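## Task

Pick up the small foam block that sits on the desk and set it down on this room's counter. The robot must not tip over or finish leaning, or the attempt fails. The block has to rest on the counter without the robot supporting it when the scene ends.

## Robot and tools

ROBOT. A wheeled base carrying a lifting column with two six-joint arms (left, right), each with a parallel gripper, plus a tilting head. Shoulder height S = 0.90 m + column_m. Folded, as at the start, the body is 0.73 m long, 0.62 m wide, S + 0.43 m tall, and its front sits 0.40 m ahead of the column. Loose objects may occasionally get nudged by something outside the robot.

FRAMES. Base frame: origin on the floor below the column, midway between the drive wheels; x forward, y left, z up, metres. left_hand and right_hand are reported in it: the point where the fingers join (tips are 8 mm further). quat_wxyz rotates (0,0,1) onto the finger direction; the hand's y axis runs along the opening. The odometry frame is the base frame as it was when the scene began.

execute_actions. Arguments: actions (a list holding one action, or empty to just read state and images) and cameras (names from cam_head_left, cam_head_right, cam_left_wrist, cam_right_wrist, nav_camera, all; omitted/null/["all"] gives all, [] gives none). An action may contain:
- base: exactly one key. translate_m is a relative drive from the current spot, metres, -3 to 3, positive forward; rotate_rad is a relative turn in place, radians, -3.2 to 3.2, positive counter-clockwise seen from above. No sideways motion.
- joints: one flat dictionary, shared by both arms, column and head, of absolute targets by name: column_m 0 to 0.8; head_tilt_rad -0.61 to 1.308 (0 level, positive down); left_joint1_rad/right_joint1_rad -2.879 to 2.879; joint2 0 to 3.141; joint3 0 to 3.019; joint4 -1.692 to 1.57; joint5 -1.57 to 1.57 (positive swings the hand to the robot's right); joint6 -2.094 to 2.094 (positive rolls clockwise viewed from behind); left_gripper_m/right_gripper_m 0 to 0.093, fingertip gap in metres. Done tolerances: column 0.005, head 0.03, joints 1-6 0.045, 0.14, 0.09, 0.055, 0.03, 0.035, gripper 0.003.
- speeds: caps for this action only, translate_m 0.05 to 0.8 m/s, rotate_rad 0.1 to 1 rad/s (top values are default). A base move needing over 8.667 s is refused. Arms ignore speeds.
All motions of an action start together; none lasts past 15 s. Anything left out of an action may still be driving to an earlier target. Unknown keys or out-of-range values reject the call with no motion. If a result reports a stop, later motion calls in the same reply are skipped.

wait: seconds 0 to 10; no new command, returns state and images. zoom_image: camera plus region [x0, y0, x1, y1] in pixels of that camera's newest full image (896x504, origin top-left), at most 504 by 504. finished_scene: scene = current scene number; irreversible, reports success, and the goal must hold at that moment.

ARM GEOMETRY (approximate). With joint1 at -1.57 (left) or 1.57 (right) and joints 5, 6 at 0, the arm moves in a forward-facing vertical plane 0.23 m beside the column. Let a = j2 - 0.35, b = 1.05 + j2 - j3, c = b - j4 (c = 1.57 means fingers straight down). Hand reach ahead = 0.12 + 0.39 sin a + 0.38 cos b + 0.25 cos c; height = S + 0.39 cos a - 0.38 sin b - 0.25 sin c. Example: j2, j3, j4 = 0.93, 0.78, 0.14 gives 0.60 m ahead, 0.25 m under S. Reality tends to sit lower and nearer the column by up to 5 cm (about 12 cm with heavy or far loads); trust left_hand/right_hand (1-3 cm error). Empty reach about 1 m from the shoulder, down to 0.99 m under S. For floor level: fingers down 0.45-0.5 m ahead at column_m 0.3, then lower the column. Under 0.4 m height the housing blocks hands nearer than 0.45 m; avoid arm motion with column_m below 0.3. Light objects (up to 0.3 kg) are fine 0.6 m ahead, from 0.14 m above S to 0.7 m below, fingers down; heavier loads need steeper fingers and closer positions.

GRIPPING. Fingers are 7 cm long; body behind is 10 by 7 cm; the wrist camera sticks out 11 cm on one side. Command an opening smaller than the object; off_target is then expected. A reading staying 0.002 m or more above the target means something is held. Small steps (under about 0.03 rad, 0.08 for joints 2 and 3) may not move a joint. Approach contacts in steps of about 0.05 rad counted from your last target.

RESULTS. base_status/joint_status per motion: done, off_target (stopped short, may still push), contact_stop (base or column only; target dropped), time_out (arm blocked; may keep a nearby target), not_followed with a joint command not followed line and cause (safety check withheld the arm; back each affected joint off 0.05 rad or move the other arm), limit_stop_at_motor_heat. on_its_own covers uncommanded behaviour; its held at values are targets, not positions. Also: joint_positions, hand points, base_odometry (wheel-based; heading -3.142 to 3.142), turned_by_wheels vs turned_by_imu (a gap over about 4% and at least 0.05 rad means collision or slip), base_tilt in degrees, motor_effort for left_wheel/right_wheel in percent with peak in brackets, wheel_motors_off, joint torques, Motor temperatures, and a pictures line naming image order.

COLUMN. Going down it halts with contact_stop when an arm's load changes (a touchdown), possibly sinking another 0.15-0.2 m first; it then refuses to descend until raised 0.2 m or to the top. It also stops on unexpected resistance; reverse 0.05 m to free it.

BASE. It only stops when a wheel stalls; back off 0.05 m before turning. Tables 0.30 m+ high and more than 0.26 m under S can slide over the housing into the column. Sustained pushing of about 3 s shuts the wheel motors for 2 s.

AVOID. Dropping or flinging objects, slamming, pushing hard into furniture, letting the arms collide or press on each other (this can end the run), tipping the robot, and arms straining against obstacles (motors heat; at 100 °C the arm goes limp; MOTOR HOT warns from 85 °C). To relieve a blocked arm, send its reported positions back as targets, though a loaded arm sags about 1 cm per kg each time. The robot keeps holding the last command while you think.

Each tool is called after "Request:" by a JSON object that holds its "api" and its "payload".

## Session

Request:
{"api": "execute_actions", "payload": {"actions": []}}

Scene clock: 0.00 s.
Joint torques (N m, as the arm reports them, + toward a larger angle): no reading
Motor temperatures (°C, as the motors report them): left_arm=[27 25 27 26 27 25] | right_arm=[25 25 26 26 26 26]
base_odometry: x=+0.000 y=+0.000 heading=+0.000 (m, m, rad; odometry frame)
turned_by_wheels: +0.000 (rad since the last result)
turned_by_imu: +0.000 (rad since the last result)
base_tilt: forward=-0.2 right=-0.1 (deg)
base_status: not commanded
joint_positions: column_m=+0.554 head_tilt_rad=+0.861 left_joint1_rad=-1.568 left_joint2_rad=+0.909 left_joint3_rad=+0.387 left_joint4_rad=-0.913 left_joint5_rad=-0.014 left_joint6_rad=+0.031 left_gripper_m=+0.095 right_joint1_rad=+1.591 right_joint2_rad=+0.878 right_joint3_rad=+0.389 right_joint4_rad=-0.948 right_joint5_rad=-0.062 right_joint6_rad=+0.026 right_gripper_m=+0.095
joint_status: not commanded
wheel_motors_off: 0
motor_effort: left_wheel=+4 right_wheel=+4 (%)
left_hand: x=+0.1356 y=+0.2276 z=+1.2491 quat_wxyz=(+0.440, -0.016, -0.898, +0.000) (m; base frame)
right_hand: x=+0.1377 y=-0.2107 z=+1.2563 quat_wxyz=(+0.441, -0.017, -0.897, -0.028) (m; base frame)
pictures: cam_head_left, cam_head_right, cam_left_wrist, cam_right_wrist, nav_camera
Images, in order (width x height): cam_head_left 896x504, cam_head_right 896x504, cam_left_wrist 896x504, cam_right_wrist 896x504, nav_camera 896x504.

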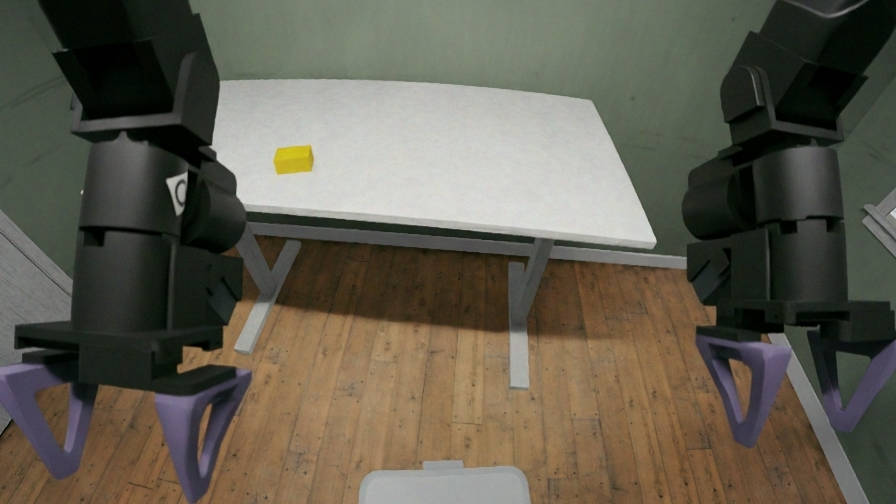

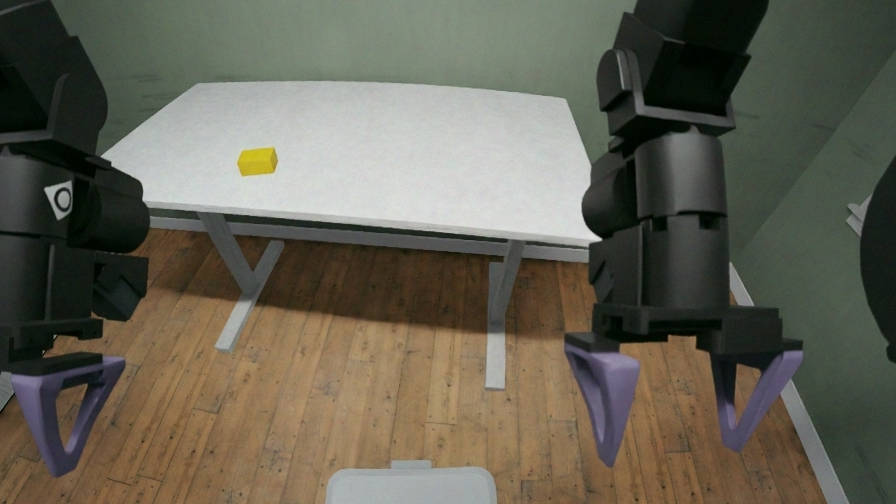

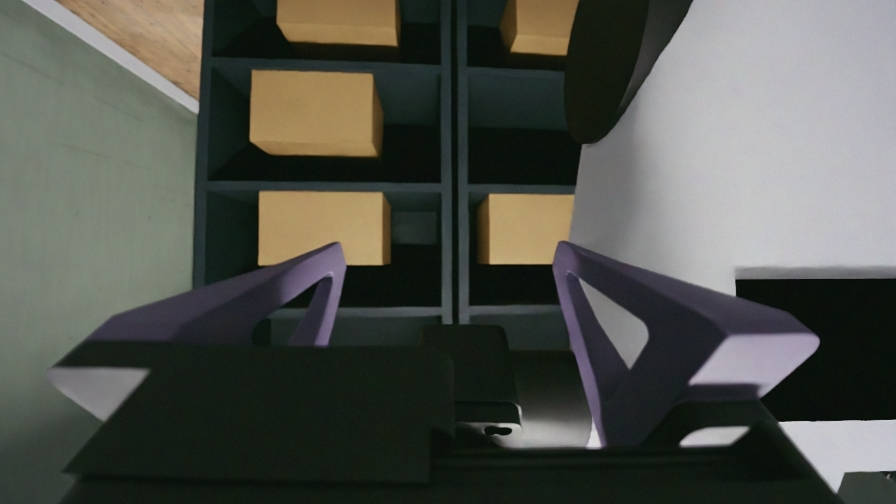

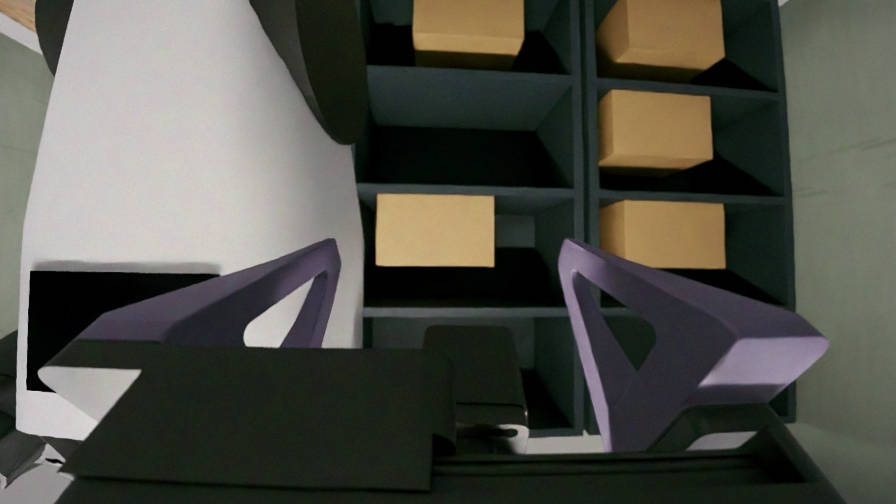

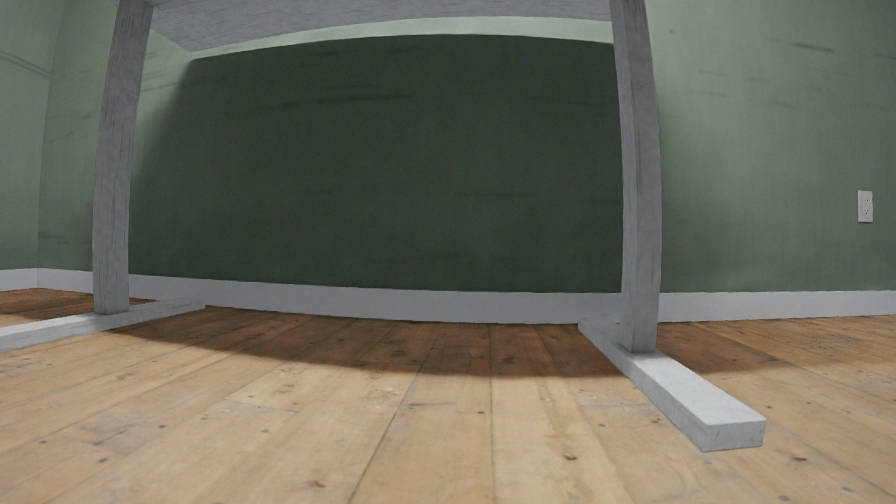

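Request:
{"api": "execute_actions", "payload": {"actions": [{"base":{"rotate_rad":0.13},"joints":{"column_m":0.65,"left_joint1_rad":-1.57,"left_joint2_rad":1.40,"left_joint3_rad":1.57,"left_joint4_rad":-0.69,"left_joint5_rad":0,"left_joint6_rad":0}}], "cameras": ["cam_head_left","cam_head_right","cam_left_wrist"]}}

Scene clock: 5.37 s.
Joint torques (N m, as the arm reports them, + toward a larger angle): left_arm=[ -0.87 -23.04   6.14   0.74   0.    -0.03] | right_arm=[-0.04 -4.95 -0.89 -1.31  0.01  0.1 ]
Motor temperatures (°C, as the motors report them): left_arm=[27 26 27 26 27 25] | right_arm=[25 25 26 26 26 26]
base_odometry: x=+0.000 y=+0.000 heading=+0.128 (m, m, rad; odometry frame)
turned_by_wheels: +0.128 (rad since the last result)
turned_by_imu: +0.128 (rad since the last result)
base_tilt: forward=-0.2 right=-0.1 (deg)
base_status: done
joint_positions: column_m=+0.650 head_tilt_rad=+0.861 left_joint1_rad=-1.568 left_joint2_rad=+1.393 left_joint3_rad=+1.561 left_joint4_rad=-0.699 left_joint5_rad=-0.002 left_joint6_rad=+0.007 left_gripper_m=+0.095 right_joint1_rad=+1.591 right_joint2_rad=+0.878 right_joint3_rad=+0.389 right_joint4_rad=-0.948 right_joint5_rad=-0.062 right_joint6_rad=+0.026 right_gripper_m=+0.095
joint_status: all done
wheel_motors_off: 0
motor_effort: left_wheel=-2(30) right_wheel=+6(50) (%)
left_hand: x=+0.6989 y=+0.2268 z=+1.2045 quat_wxyz=(+0.004, -0.003, -1.000, -0.002) (m; base frame)
right_hand: x=+0.1377 y=-0.2107 z=+1.3523 quat_wxyz=(+0.441, -0.017, -0.897, -0.028) (m; base frame)
pictures: cam_head_left, cam_head_right, cam_left_wrist
camera_calibration (this result's frames):
cam_head_left: T_world_to_cam=[[-0.05913, -0.997501, 0.0386819, -0.0082552], [-0.722797, 0.0160548, -0.690874, 1.16177], [0.688527, -0.0688106, -0.721939, 1.05699], [0, 0, 0, 1]] pos_world=[0.11147, 0.0458453, 1.56604]
cam_head_right: T_world_to_cam=[[-0.0445163, -0.998155, 0.0412918, -0.120242], [-0.726039, 0.0039338, -0.687642, 1.16082], [0.686211, -0.0605907, -0.724874, 1.07238], [0, 0, 0, 1]] pos_world=[0.101568, -0.0596098, 1.58054]
cam_left_wrist: T_world_to_cam=[[-0.0171529, -0.999783, -0.011856, 0.257215], [-0.821433, 0.00733053, 0.570257, -0.104463], [-0.570046, 0.0195205, -0.821381, 1.50929], [0, 0, 0, 1]] pos_world=[0.778971, 0.228463, 1.30233]
Images, in order (width x height): cam_head_left 896x504, cam_head_right 896x504, cam_left_wrist 896x504.

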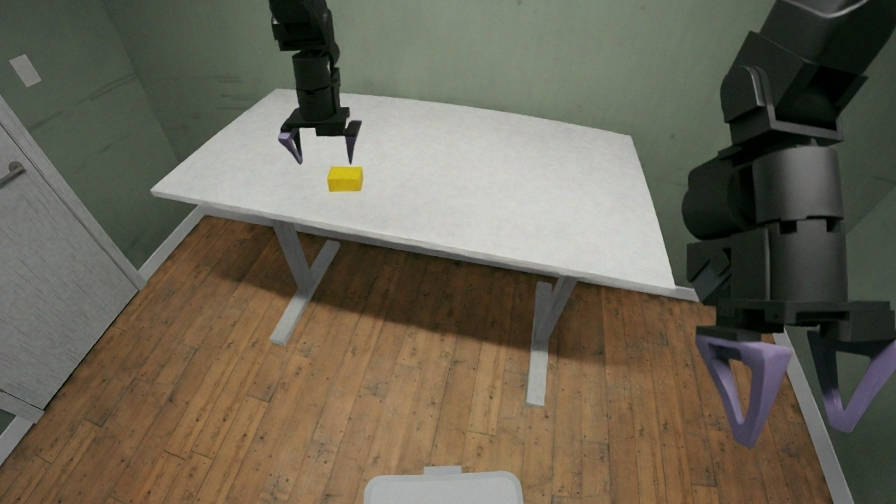

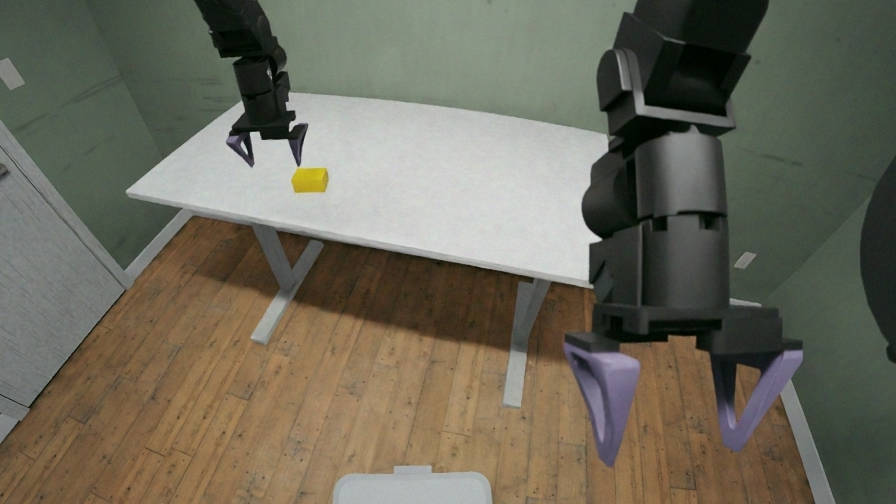

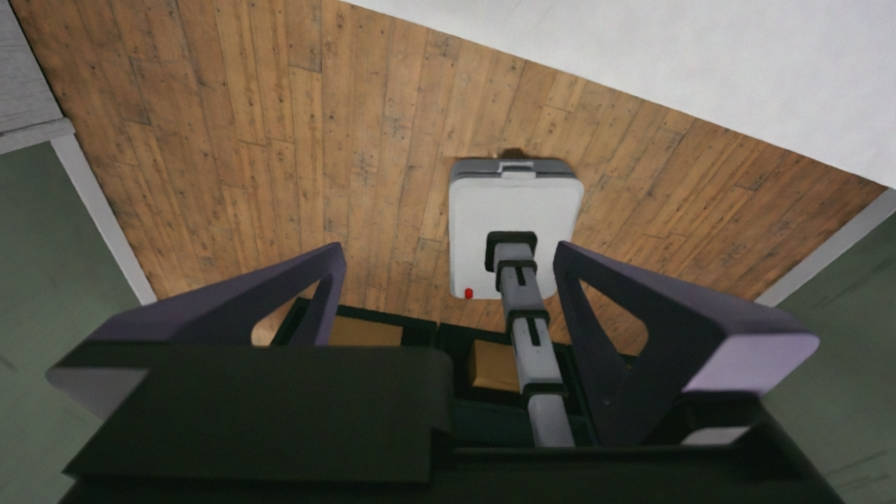

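Request:
{"api": "execute_actions", "payload": {"actions": [{"base":{"rotate_rad":0.044}}], "cameras": []}}

Request:
{"api": "execute_actions", "payload": {"actions": [{"base":{"translate_m":0.32},"joints":{"column_m":0.55}}], "cameras": ["cam_head_left","cam_head_right","cam_left_wrist"]}}

Scene clock: 7.67 s.
Joint torques (N m, as the arm reports them, + toward a larger angle): left_arm=[ -1.34 -24.     6.23   0.56   0.01  -0.02] | right_arm=[-0.01 -4.95 -0.89 -1.32  0.01  0.1 ]
Motor temperatures (°C, as the motors report them): left_arm=[27 26 27 26 27 25] | right_arm=[25 26 26 26 26 26]
base_odometry: x=+0.000 y=+0.000 heading=+0.171 (m, m, rad; odometry frame)
turned_by_wheels: +0.042 (rad since the last result)
turned_by_imu: +0.042 (rad since the last result)
base_tilt: forward=-0.2 right=+0.0 (deg)
base_status: done
joint_positions: column_m=+0.650 head_tilt_rad=+0.861 left_joint1_rad=-1.568 left_joint2_rad=+1.393 left_joint3_rad=+1.561 left_joint4_rad=-0.699 left_joint5_rad=-0.001 left_joint6_rad=+0.007 left_gripper_m=+0.095 right_joint1_rad=+1.591 right_joint2_rad=+0.878 right_joint3_rad=+0.389 right_joint4_rad=-0.948 right_joint5_rad=-0.062 right_joint6_rad=+0.026 right_gripper_m=+0.095
joint_status: not commanded
wheel_motors_off: 0
motor_effort: left_wheel=-3(25) right_wheel=+5(50) (%)
left_hand: x=+0.6989 y=+0.2262 z=+1.2045 quat_wxyz=(+0.004, -0.003, -1.000, -0.001) (m; base frame)
right_hand: x=+0.1377 y=-0.2107 z=+1.3523 quat_wxyz=(+0.441, -0.017, -0.897, -0.028) (m; base frame)
pictures: none
No camera images: the call's "cameras" was empty. Leave "cameras" out to get every camera's image.

Scene clock: 10.00 s.
Joint torques (N m, as the arm reports them, + toward a larger angle): left_arm=[ -1.51 -23.67   6.08   0.55  -0.01   0.  ] | right_arm=[-0.04 -4.94 -0.84 -1.31  0.01  0.11]
Motor temperatures (°C, as the motors report them): left_arm=[27 26 27 26 27 25] | right_arm=[25 26 26 26 26 26]
base_odometry: x=+0.315 y=+0.054 heading=+0.172 (m, m, rad; odometry frame)
turned_by_wheels: +0.001 (rad since the last result)
turned_by_imu: +0.001 (rad since the last result)
base_tilt: forward=-0.2 right=+0.0 (deg)
base_status: done
joint_positions: column_m=+0.550 head_tilt_rad=+0.861 left_joint1_rad=-1.568 left_joint2_rad=+1.393 left_joint3_rad=+1.561 left_joint4_rad=-0.698 left_joint5_rad=-0.001 left_joint6_rad=+0.007 left_gripper_m=+0.095 right_joint1_rad=+1.591 right_joint2_rad=+0.878 right_joint3_rad=+0.388 right_joint4_rad=-0.948 right_joint5_rad=-0.062 right_joint6_rad=+0.026 right_gripper_m=+0.095
joint_status: all done
wheel_motors_off: 0
motor_effort: left_wheel=+1(38) right_wheel=-1(59) (%)
left_hand: x=+0.6991 y=+0.2262 z=+1.1046 quat_wxyz=(+0.003, -0.003, -1.000, -0.001) (m; base frame)
right_hand: x=+0.1371 y=-0.2107 z=+1.2527 quat_wxyz=(+0.442, -0.017, -0.897, -0.028) (m; base frame)
pictures: cam_head_left, cam_head_right, cam_left_wrist
camera_calibration (this result's frames):
cam_head_left: T_world_to_cam=[[-0.0591301, -0.997501, 0.0386819, -0.0043927], [-0.722796, 0.0160548, -0.690875, 1.09278], [0.688527, -0.0688106, -0.721939, 0.9849], [0, 0, 0, 1]] pos_world=[0.11147, 0.0458453, 1.46618]
cam_head_right: T_world_to_cam=[[-0.0445163, -0.998155, 0.0412918, -0.116118], [-0.726039, 0.0039338, -0.687643, 1.09216], [0.686211, -0.0605907, -0.724874, 1], [0, 0, 0, 1]] pos_world=[0.101568, -0.0596098, 1.48068]
cam_left_wrist: T_world_to_cam=[[-0.0175223, -0.999792, -0.010447, 0.254142], [-0.821866, 0.00845198, 0.569618, -0.046606], [-0.569411, 0.0185671, -0.821843, 1.42768], [0, 0, 0, 1]] pos_world=[0.779085, 0.227975, 1.20253]
Images, in order (width x height): cam_head_left 896x504, cam_head_right 896x504, cam_left_wrist 896x504.

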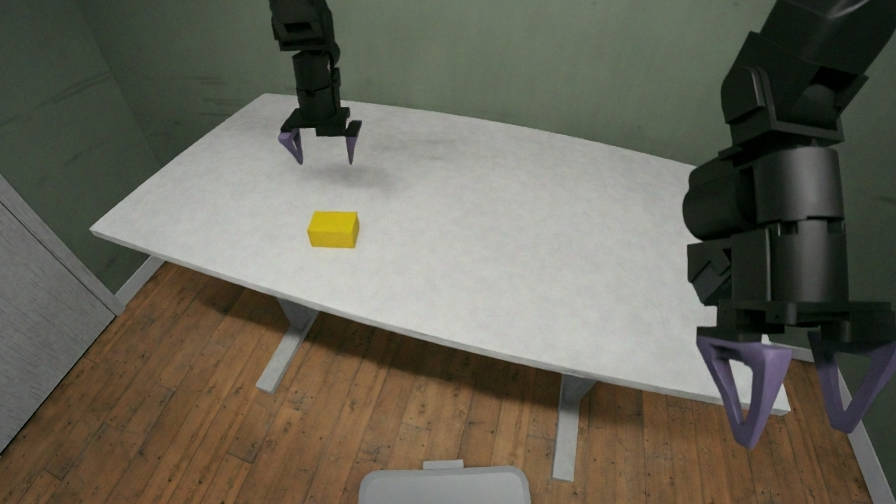

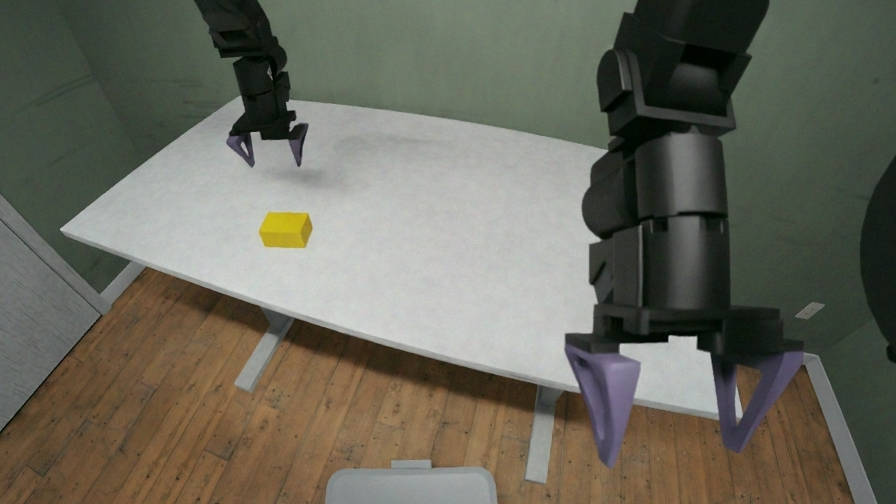

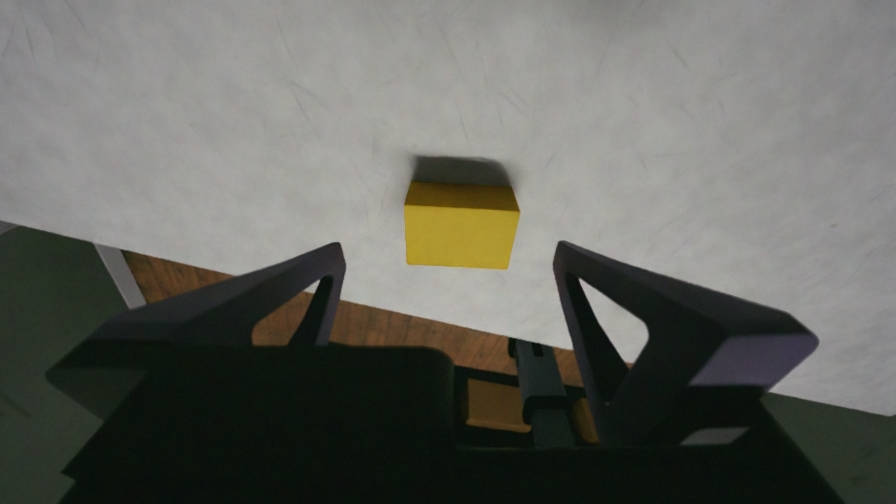

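Request:
{"api": "execute_actions", "payload": {"actions": [{"base":{"translate_m":-0.05},"joints":{"column_m":0.48,"left_joint6_rad":1.57}}], "cameras": ["cam_head_left","cam_left_wrist"]}}

Scene clock: 13.07 s.
Joint torques (N m, as the arm reports them, + toward a larger angle): left_arm=[ -1.65 -23.74   5.99   0.61   0.07   0.14] | right_arm=[-0.03 -4.89 -0.74 -1.31  0.01  0.11]
Motor temperatures (°C, as the motors report them): left_arm=[27 26 28 26 27 25] | right_arm=[25 26 26 26 26 26]
base_odometry: x=+0.266 y=+0.046 heading=+0.171 (m, m, rad; odometry frame)
turned_by_wheels: +0.000 (rad since the last result)
turned_by_imu: +0.000 (rad since the last result)
base_tilt: forward=-0.1 right=-0.1 (deg)
base_status: done
joint_positions: column_m=+0.480 head_tilt_rad=+0.861 left_joint1_rad=-1.568 left_joint2_rad=+1.393 left_joint3_rad=+1.561 left_joint4_rad=-0.698 left_joint5_rad=-0.001 left_joint6_rad=+1.561 left_gripper_m=+0.095 right_joint1_rad=+1.591 right_joint2_rad=+0.878 right_joint3_rad=+0.386 right_joint4_rad=-0.948 right_joint5_rad=-0.062 right_joint6_rad=+0.026 right_gripper_m=+0.095
joint_status: all done
wheel_motors_off: 0
motor_effort: left_wheel=-1(24) right_wheel=+0(35) (%)
left_hand: x=+0.6989 y=+0.2262 z=+1.0346 quat_wxyz=(+0.003, -0.703, -0.711, +0.001) (m; base frame)
right_hand: x=+0.1363 y=-0.2107 z=+1.1830 quat_wxyz=(+0.442, -0.017, -0.896, -0.028) (m; base frame)
pictures: cam_head_left, cam_left_wrist
camera_calibration (this result's frames):
cam_head_left: T_world_to_cam=[[-0.05913, -0.997501, 0.0386819, -0.00168624], [-0.722797, 0.0160548, -0.690874, 1.04444], [0.688527, -0.0688106, -0.721939, 0.934387], [0, 0, 0, 1]] pos_world=[0.11147, 0.0458453, 1.39622]
cam_left_wrist: T_world_to_cam=[[-0.999999, 0.0011935, -0.000743264, 0.703597], [0.000562202, 0.82395, 0.566663, -0.76303], [0.00128872, 0.566662, -0.823949, 0.849347], [0, 0, 0, 1]] pos_world=[0.702931, 0.146566, 1.13272]
Images, in order (width x height): cam_head_left 896x504, cam_left_wrist 896x504.

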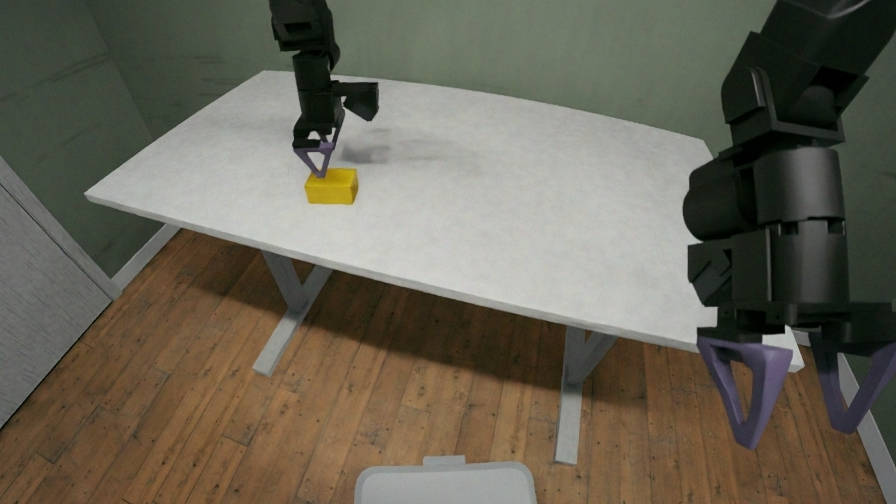

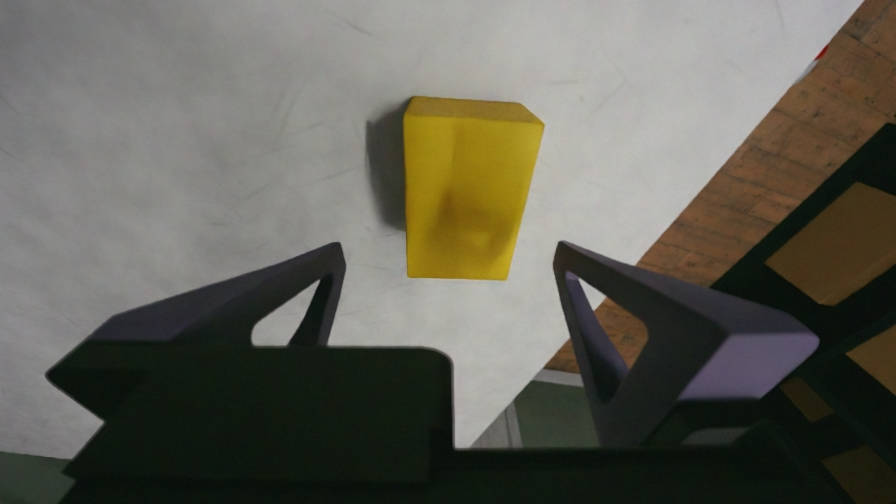

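Request:
{"api": "execute_actions", "payload": {"actions": [{"base":{"translate_m":-0.01},"joints":{"column_m":0.425}}], "cameras": ["cam_head_left","cam_left_wrist"]}}

Scene clock: 15.07 s.
Joint torques (N m, as the arm reports them, + toward a larger angle): left_arm=[ -1.55 -23.58   6.19   0.6    0.09   0.11] | right_arm=[-0.02 -4.9  -0.77 -1.32  0.01  0.1 ]
Motor temperatures (°C, as the motors report them): left_arm=[27 26 28 26 27 25] | right_arm=[25 26 26 26 26 26]
base_odometry: x=+0.256 y=+0.044 heading=+0.171 (m, m, rad; odometry frame)
turned_by_wheels: +0.000 (rad since the last result)
turned_by_imu: +0.000 (rad since the last result)
base_tilt: forward=-0.2 right=-0.2 (deg)
base_status: done
joint_positions: column_m=+0.425 head_tilt_rad=+0.861 left_joint1_rad=-1.568 left_joint2_rad=+1.393 left_joint3_rad=+1.561 left_joint4_rad=-0.698 left_joint5_rad=-0.001 left_joint6_rad=+1.562 left_gripper_m=+0.095 right_joint1_rad=+1.591 right_joint2_rad=+0.878 right_joint3_rad=+0.387 right_joint4_rad=-0.948 right_joint5_rad=-0.062 right_joint6_rad=+0.026 right_gripper_m=+0.095
joint_status: all done
wheel_motors_off: 0
motor_effort: left_wheel=+0(25) right_wheel=+0(33) (%)
left_hand: x=+0.6987 y=+0.2262 z=+0.9795 quat_wxyz=(+0.004, -0.703, -0.711, +0.002) (m; base frame)
right_hand: x=+0.1367 y=-0.2107 z=+1.1278 quat_wxyz=(+0.442, -0.017, -0.896, -0.028) (m; base frame)
pictures: cam_head_left, cam_left_wrist
camera_calibration (this result's frames):
cam_head_left: T_world_to_cam=[[-0.05913, -0.997501, 0.0386819, 0.00044155], [-0.722797, 0.0160548, -0.690874, 1.00644], [0.688527, -0.0688106, -0.721939, 0.894675], [0, 0, 0, 1]] pos_world=[0.11147, 0.0458453, 1.34121]
cam_left_wrist: T_world_to_cam=[[-0.999999, 0.00157415, -0.000360676, 0.702889], [0.00109265, 0.823951, 0.56666, -0.732175], [0.00118919, 0.566659, -0.823952, 0.804021], [0, 0, 0, 1]] pos_world=[0.702732, 0.146565, 1.07762]
Images, in order (width x height): cam_head_left 896x504, cam_left_wrist 896x504.

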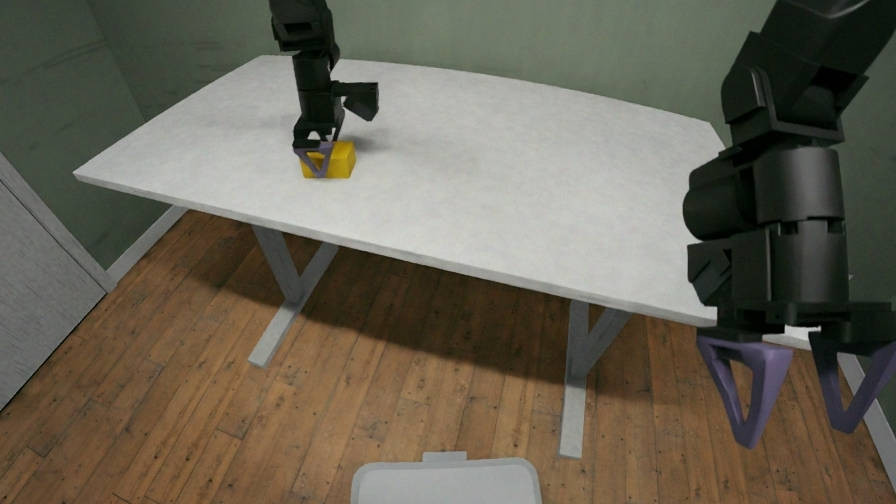

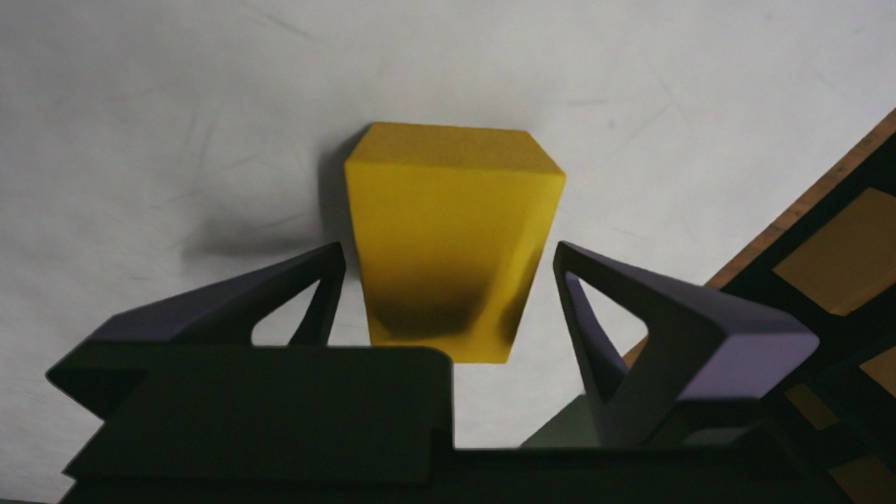

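Fingertips reach near the block's bottom. Grip.

Request:
{"api": "execute_actions", "payload": {"actions": [{"joints":{"left_gripper_m":0.04}}], "cameras": []}}

Request:
{"api": "execute_actions", "payload": {"actions": [{"joints":{"column_m":0.6,"head_tilt_rad":0.4}}], "cameras": ["cam_head_left","cam_left_wrist"]}}

Scene clock: 16.03 s.
Joint torques (N m, as the arm reports them, + toward a larger angle): left_arm=[ -0.99 -23.18   6.19   0.71   0.12   0.15] | right_arm=[-0.01 -4.85 -0.77 -1.32  0.02  0.11]
Motor temperatures (°C, as the motors report them): left_arm=[27 26 28 26 27 25] | right_arm=[25 26 26 26 26 26]
base_odometry: x=+0.256 y=+0.044 heading=+0.171 (m, m, rad; odometry frame)
turned_by_wheels: +0.000 (rad since the last result)
turned_by_imu: +0.000 (rad since the last result)
base_tilt: forward=-0.2 right=-0.1 (deg)
base_status: not commanded
joint_positions: column_m=+0.425 head_tilt_rad=+0.861 left_joint1_rad=-1.568 left_joint2_rad=+1.393 left_joint3_rad=+1.561 left_joint4_rad=-0.698 left_joint5_rad=-0.001 left_joint6_rad=+1.562 left_gripper_m=+0.057 right_joint1_rad=+1.591 right_joint2_rad=+0.878 right_joint3_rad=+0.387 right_joint4_rad=-0.948 right_joint5_rad=-0.062 right_joint6_rad=+0.026 right_gripper_m=+0.095
joint_status: left_gripper_m off_target (ended at +0.057, target +0.040)
wheel_motors_off: 0
motor_effort: left_wheel=+0(0) right_wheel=+0(1) (%)
left_hand: x=+0.6987 y=+0.2262 z=+0.9795 quat_wxyz=(+0.004, -0.703, -0.711, +0.002) (m; base frame)
right_hand: x=+0.1367 y=-0.2107 z=+1.1278 quat_wxyz=(+0.442, -0.017, -0.896, -0.028) (m; base frame)
pictures: none
No camera images: the call's "cameras" was empty. Leave "cameras" out to get every camera's image.

Scene clock: 18.90 s.
Joint torques (N m, as the arm reports them, + toward a larger angle): left_arm=[ -0.91 -23.77   6.32   0.5    0.05   0.11] | right_arm=[-0.02 -4.89 -0.68 -1.31  0.01  0.1 ]
Motor temperatures (°C, as the motors report them): left_arm=[27 27 28 26 27 25] | right_arm=[25 26 26 26 26 26]
base_odometry: x=+0.256 y=+0.044 heading=+0.171 (m, m, rad; odometry frame)
turned_by_wheels: +0.000 (rad since the last result)
turned_by_imu: +0.000 (rad since the last result)
base_tilt: forward=-0.1 right=-0.1 (deg)
base_status: not commanded
joint_positions: column_m=+0.600 head_tilt_rad=+0.418 left_joint1_rad=-1.568 left_joint2_rad=+1.394 left_joint3_rad=+1.561 left_joint4_rad=-0.698 left_joint5_rad=-0.001 left_joint6_rad=+1.562 left_gripper_m=+0.057 right_joint1_rad=+1.591 right_joint2_rad=+0.878 right_joint3_rad=+0.387 right_joint4_rad=-0.948 right_joint5_rad=-0.062 right_joint6_rad=+0.026 right_gripper_m=+0.095
joint_status: all done
wheel_motors_off: 0
motor_effort: left_wheel=-1(1) right_wheel=+1(1) (%)
left_hand: x=+0.6985 y=+0.2262 z=+1.1541 quat_wxyz=(+0.004, -0.703, -0.711, +0.002) (m; base frame)
right_hand: x=+0.1367 y=-0.2107 z=+1.3026 quat_wxyz=(+0.442, -0.017, -0.896, -0.028) (m; base frame)
pictures: cam_head_left, cam_left_wrist
camera_calibration (this result's frames):
cam_head_left: T_world_to_cam=[[-0.0699978, -0.997501, 0.00964164, 0.0402772], [-0.357413, 0.0160548, -0.933808, 1.49422], [0.93132, -0.0688106, -0.357644, 0.431012], [0, 0, 0, 1]] pos_world=[0.135463, 0.0458453, 1.54907]
cam_left_wrist: T_world_to_cam=[[-0.999999, 0.00157335, 0.0000207968, 0.702379], [0.00130815, 0.823951, 0.566659, -0.831265], [0.000874415, 0.566658, -0.823952, 0.948105], [0, 0, 0, 1]] pos_world=[0.702636, 0.146565, 1.25222]
Images, in order (width x height): cam_head_left 896x504, cam_left_wrist 896x504.

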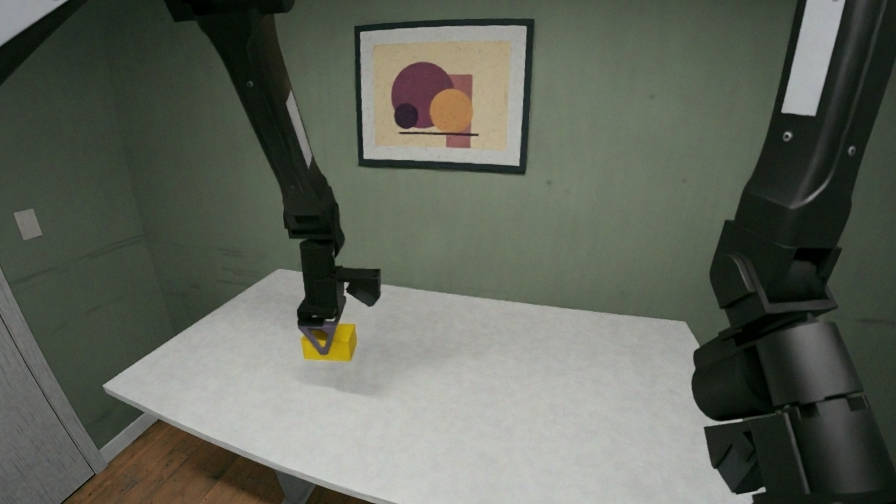

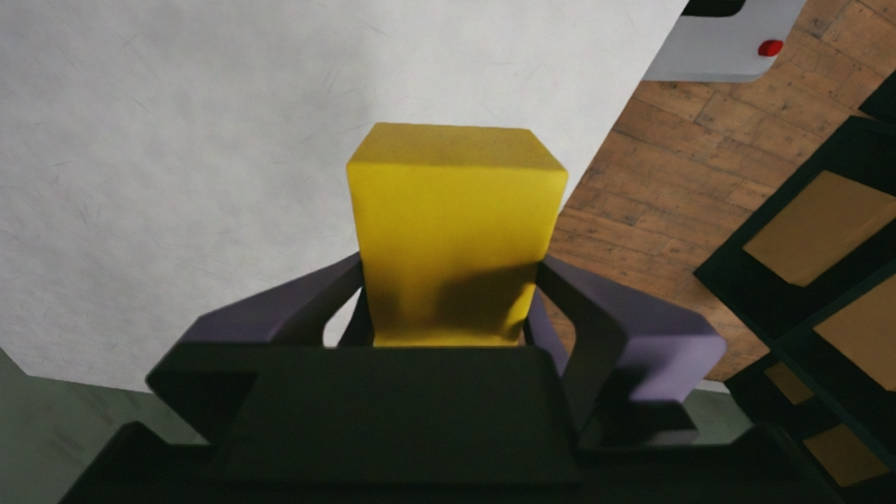

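Request:
{"api": "execute_actions", "payload": {"actions": [{"base":{"translate_m":-0.25},"joints":{"left_joint2_rad":1.11,"left_joint3_rad":0.76,"left_joint4_rad":-0.17}}], "cameras": []}}

Request:
{"api": "execute_actions", "payload": {"actions": [{"base":{"rotate_rad":-1.6}}], "cameras": ["cam_head_left","cam_head_right","nav_camera"]}}

Scene clock: 21.87 s.
Joint torques (N m, as the arm reports them, + toward a larger angle): left_arm=[ -1.03 -16.46   1.69   0.99   0.09   0.11] | right_arm=[-0.03 -4.88 -0.52 -1.33  0.01  0.11]
Motor temperatures (°C, as the motors report them): left_arm=[27 27 28 26 27 25] | right_arm=[25 26 26 26 26 26]
base_odometry: x=+0.010 y=+0.002 heading=+0.171 (m, m, rad; odometry frame)
turned_by_wheels: +0.000 (rad since the last result)
turned_by_imu: +0.001 (rad since the last result)
base_tilt: forward=-0.1 right=-0.1 (deg)
base_status: done
joint_positions: column_m=+0.600 head_tilt_rad=+0.418 left_joint1_rad=-1.568 left_joint2_rad=+1.125 left_joint3_rad=+0.750 left_joint4_rad=-0.187 left_joint5_rad=-0.001 left_joint6_rad=+1.563 left_gripper_m=+0.057 right_joint1_rad=+1.591 right_joint2_rad=+0.878 right_joint3_rad=+0.383 right_joint4_rad=-0.948 right_joint5_rad=-0.062 right_joint6_rad=+0.026 right_gripper_m=+0.095
joint_status: all done
wheel_motors_off: 0
motor_effort: left_wheel=-2(46) right_wheel=-3(53) (%)
left_hand: x=+0.4412 y=+0.2259 z=+1.1526 quat_wxyz=(+0.015, -0.704, -0.710, +0.012) (m; base frame)
right_hand: x=+0.1349 y=-0.2107 z=+1.3033 quat_wxyz=(+0.444, -0.017, -0.896, -0.028) (m; base frame)
pictures: none
No camera images: the call's "cameras" was empty. Leave "cameras" out to get every camera's image.

Scene clock: 24.77 s.
Joint torques (N m, as the arm reports them, + toward a larger angle): left_arm=[ -0.34 -16.06   1.42   0.72   0.09   0.07] | right_arm=[-0.03 -4.77 -0.56 -1.32  0.01  0.1 ]
Motor temperatures (°C, as the motors report them): left_arm=[27 27 28 26 27 25] | right_arm=[25 26 26 26 26 26]
base_odometry: x=+0.010 y=+0.002 heading=-1.428 (m, m, rad; odometry frame)
turned_by_wheels: -1.600 (rad since the last result)
turned_by_imu: -1.602 (rad since the last result)
base_tilt: forward=-0.2 right=+0.0 (deg)
base_status: done
joint_positions: column_m=+0.600 head_tilt_rad=+0.418 left_joint1_rad=-1.568 left_joint2_rad=+1.125 left_joint3_rad=+0.756 left_joint4_rad=-0.184 left_joint5_rad=-0.001 left_joint6_rad=+1.563 left_gripper_m=+0.057 right_joint1_rad=+1.591 right_joint2_rad=+0.878 right_joint3_rad=+0.383 right_joint4_rad=-0.948 right_joint5_rad=-0.062 right_joint6_rad=+0.026 right_gripper_m=+0.095
joint_status: not commanded
wheel_motors_off: 0
motor_effort: left_wheel=+1(31) right_wheel=-3(37) (%)
left_hand: x=+0.4460 y=+0.2259 z=+1.1529 quat_wxyz=(+0.011, -0.704, -0.710, +0.009) (m; base frame)
right_hand: x=+0.1349 y=-0.2107 z=+1.3033 quat_wxyz=(+0.444, -0.017, -0.896, -0.028) (m; base frame)
pictures: cam_head_left, cam_head_right, nav_camera
camera_calibration (this result's frames):
cam_head_left: T_world_to_cam=[[-0.0699981, -0.997501, 0.0096393, 0.040281], [-0.357382, 0.0160548, -0.93382, 1.49424], [0.931332, -0.0688106, -0.357612, 0.430962], [0, 0, 0, 1]] pos_world=[0.135464, 0.0458453, 1.54908]
cam_head_right: T_world_to_cam=[[-0.0579091, -0.998155, 0.018255, -0.0809731], [-0.361696, 0.0039338, -0.932288, 1.4962], [0.930496, -0.0605907, -0.361256, 0.447258], [0, 0, 0, 1]] pos_world=[0.120307, -0.0596098, 1.55794]
Images, in order (width x height): cam_head_left 896x504, cam_head_right 896x504, nav_camera 896x504.

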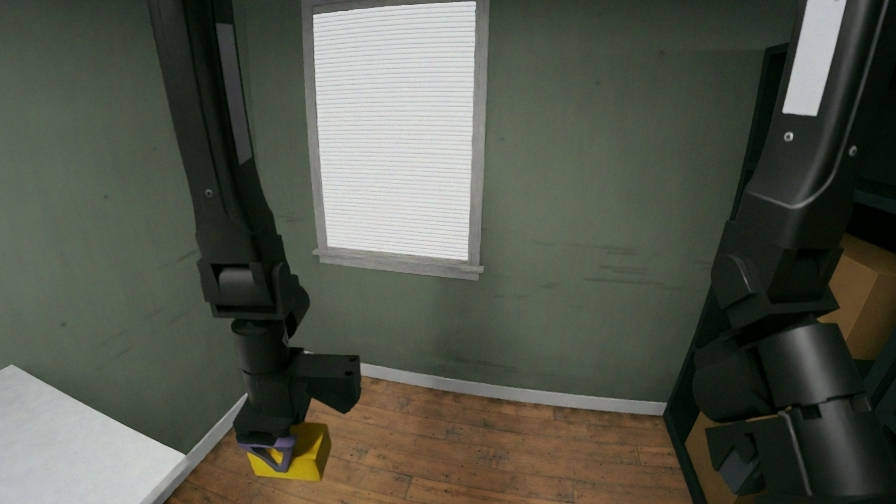

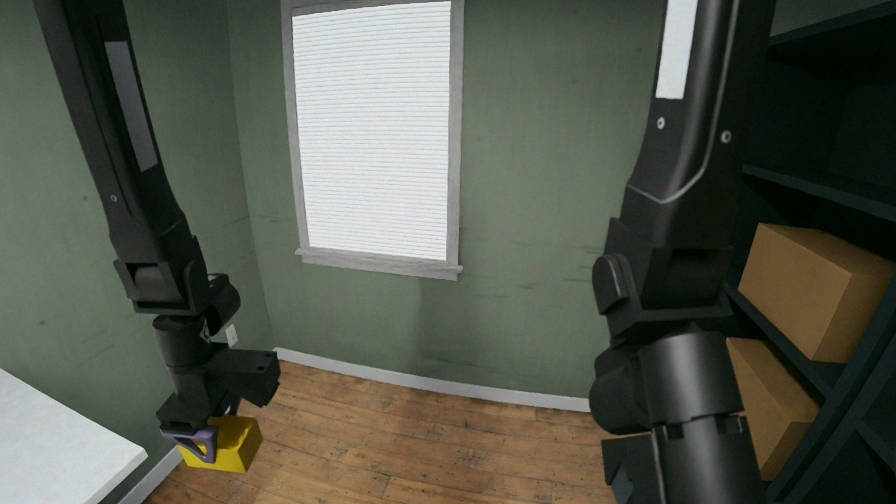

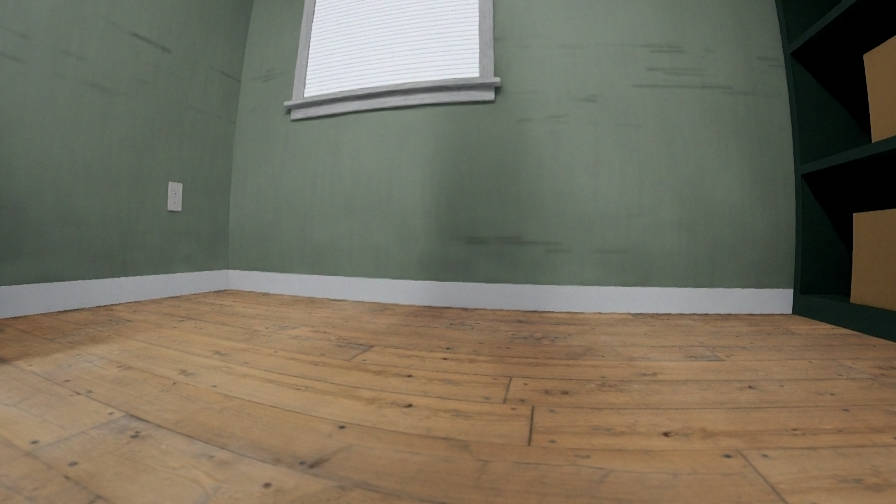

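Request:
{"api": "execute_actions", "payload": {"actions": [{"base":{"rotate_rad":-2.0}}], "cameras": ["cam_head_left","cam_head_right","nav_camera"]}}

Scene clock: 28.70 s.
Joint torques (N m, as the arm reports them, + toward a larger angle): left_arm=[ -0.6  -16.16   1.32   0.72   0.07   0.12] | right_arm=[-0.05 -4.9  -0.52 -1.34  0.01  0.11]
Motor temperatures (°C, as the motors report them): left_arm=[27 27 28 26 27 25] | right_arm=[25 26 26 26 26 26]
base_odometry: x=+0.010 y=+0.002 heading=+2.856 (m, m, rad; odometry frame)
turned_by_wheels: -1.999 (rad since the last result)
turned_by_imu: -2.009 (rad since the last result)
base_tilt: forward=-0.2 right=-0.1 (deg)
base_status: done
joint_positions: column_m=+0.600 head_tilt_rad=+0.418 left_joint1_rad=-1.568 left_joint2_rad=+1.125 left_joint3_rad=+0.757 left_joint4_rad=-0.184 left_joint5_rad=-0.001 left_joint6_rad=+1.563 left_gripper_m=+0.057 right_joint1_rad=+1.591 right_joint2_rad=+0.878 right_joint3_rad=+0.383 right_joint4_rad=-0.948 right_joint5_rad=-0.062 right_joint6_rad=+0.026 right_gripper_m=+0.095
joint_status: not commanded
wheel_motors_off: 0
motor_effort: left_wheel=+3(22) right_wheel=-3(31) (%)
left_hand: x=+0.4463 y=+0.2259 z=+1.1529 quat_wxyz=(+0.011, -0.704, -0.710, +0.009) (m; base frame)
right_hand: x=+0.1349 y=-0.2107 z=+1.3033 quat_wxyz=(+0.444, -0.017, -0.896, -0.028) (m; base frame)
pictures: cam_head_left, cam_head_right, nav_camera
camera_calibration (this result's frames):
cam_head_left: T_world_to_cam=[[-0.0699981, -0.997501, 0.0096393, 0.040281], [-0.357382, 0.0160548, -0.93382, 1.49424], [0.931332, -0.0688106, -0.357612, 0.430962], [0, 0, 0, 1]] pos_world=[0.135464, 0.0458453, 1.54908]
cam_head_right: T_world_to_cam=[[-0.0579091, -0.998155, 0.018255, -0.0809731], [-0.361696, 0.0039338, -0.932288, 1.4962], [0.930496, -0.0605907, -0.361256, 0.447258], [0, 0, 0, 1]] pos_world=[0.120307, -0.0596098, 1.55794]
Images, in order (width x height): cam_head_left 896x504, cam_head_right 896x504, nav_camera 896x504.

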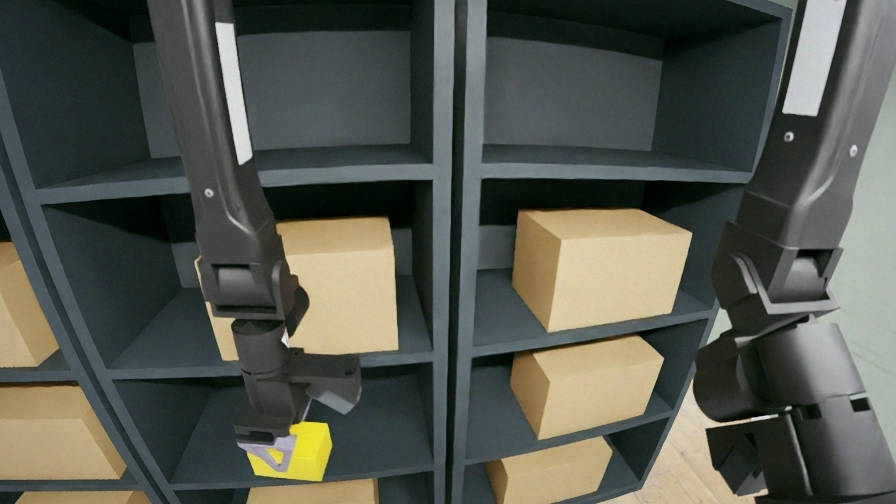

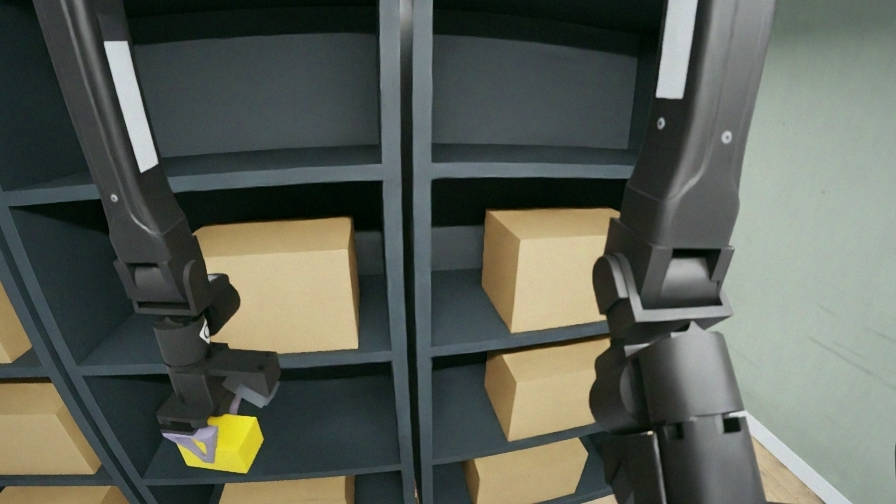

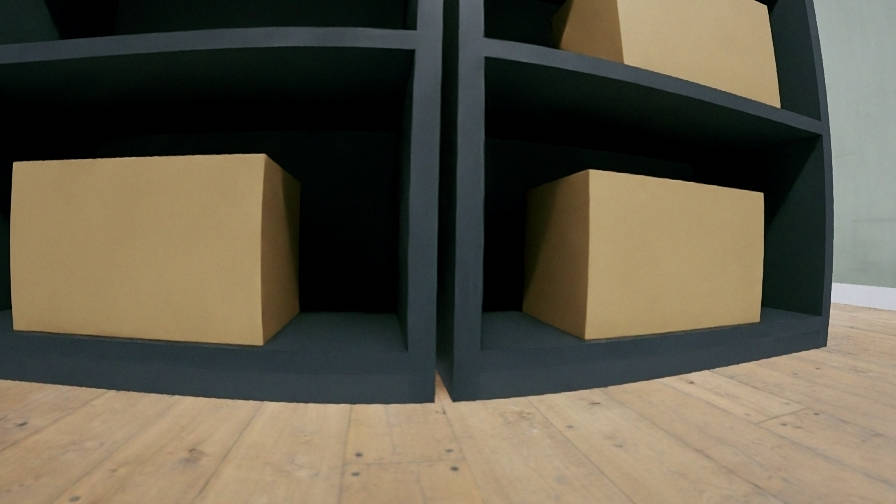

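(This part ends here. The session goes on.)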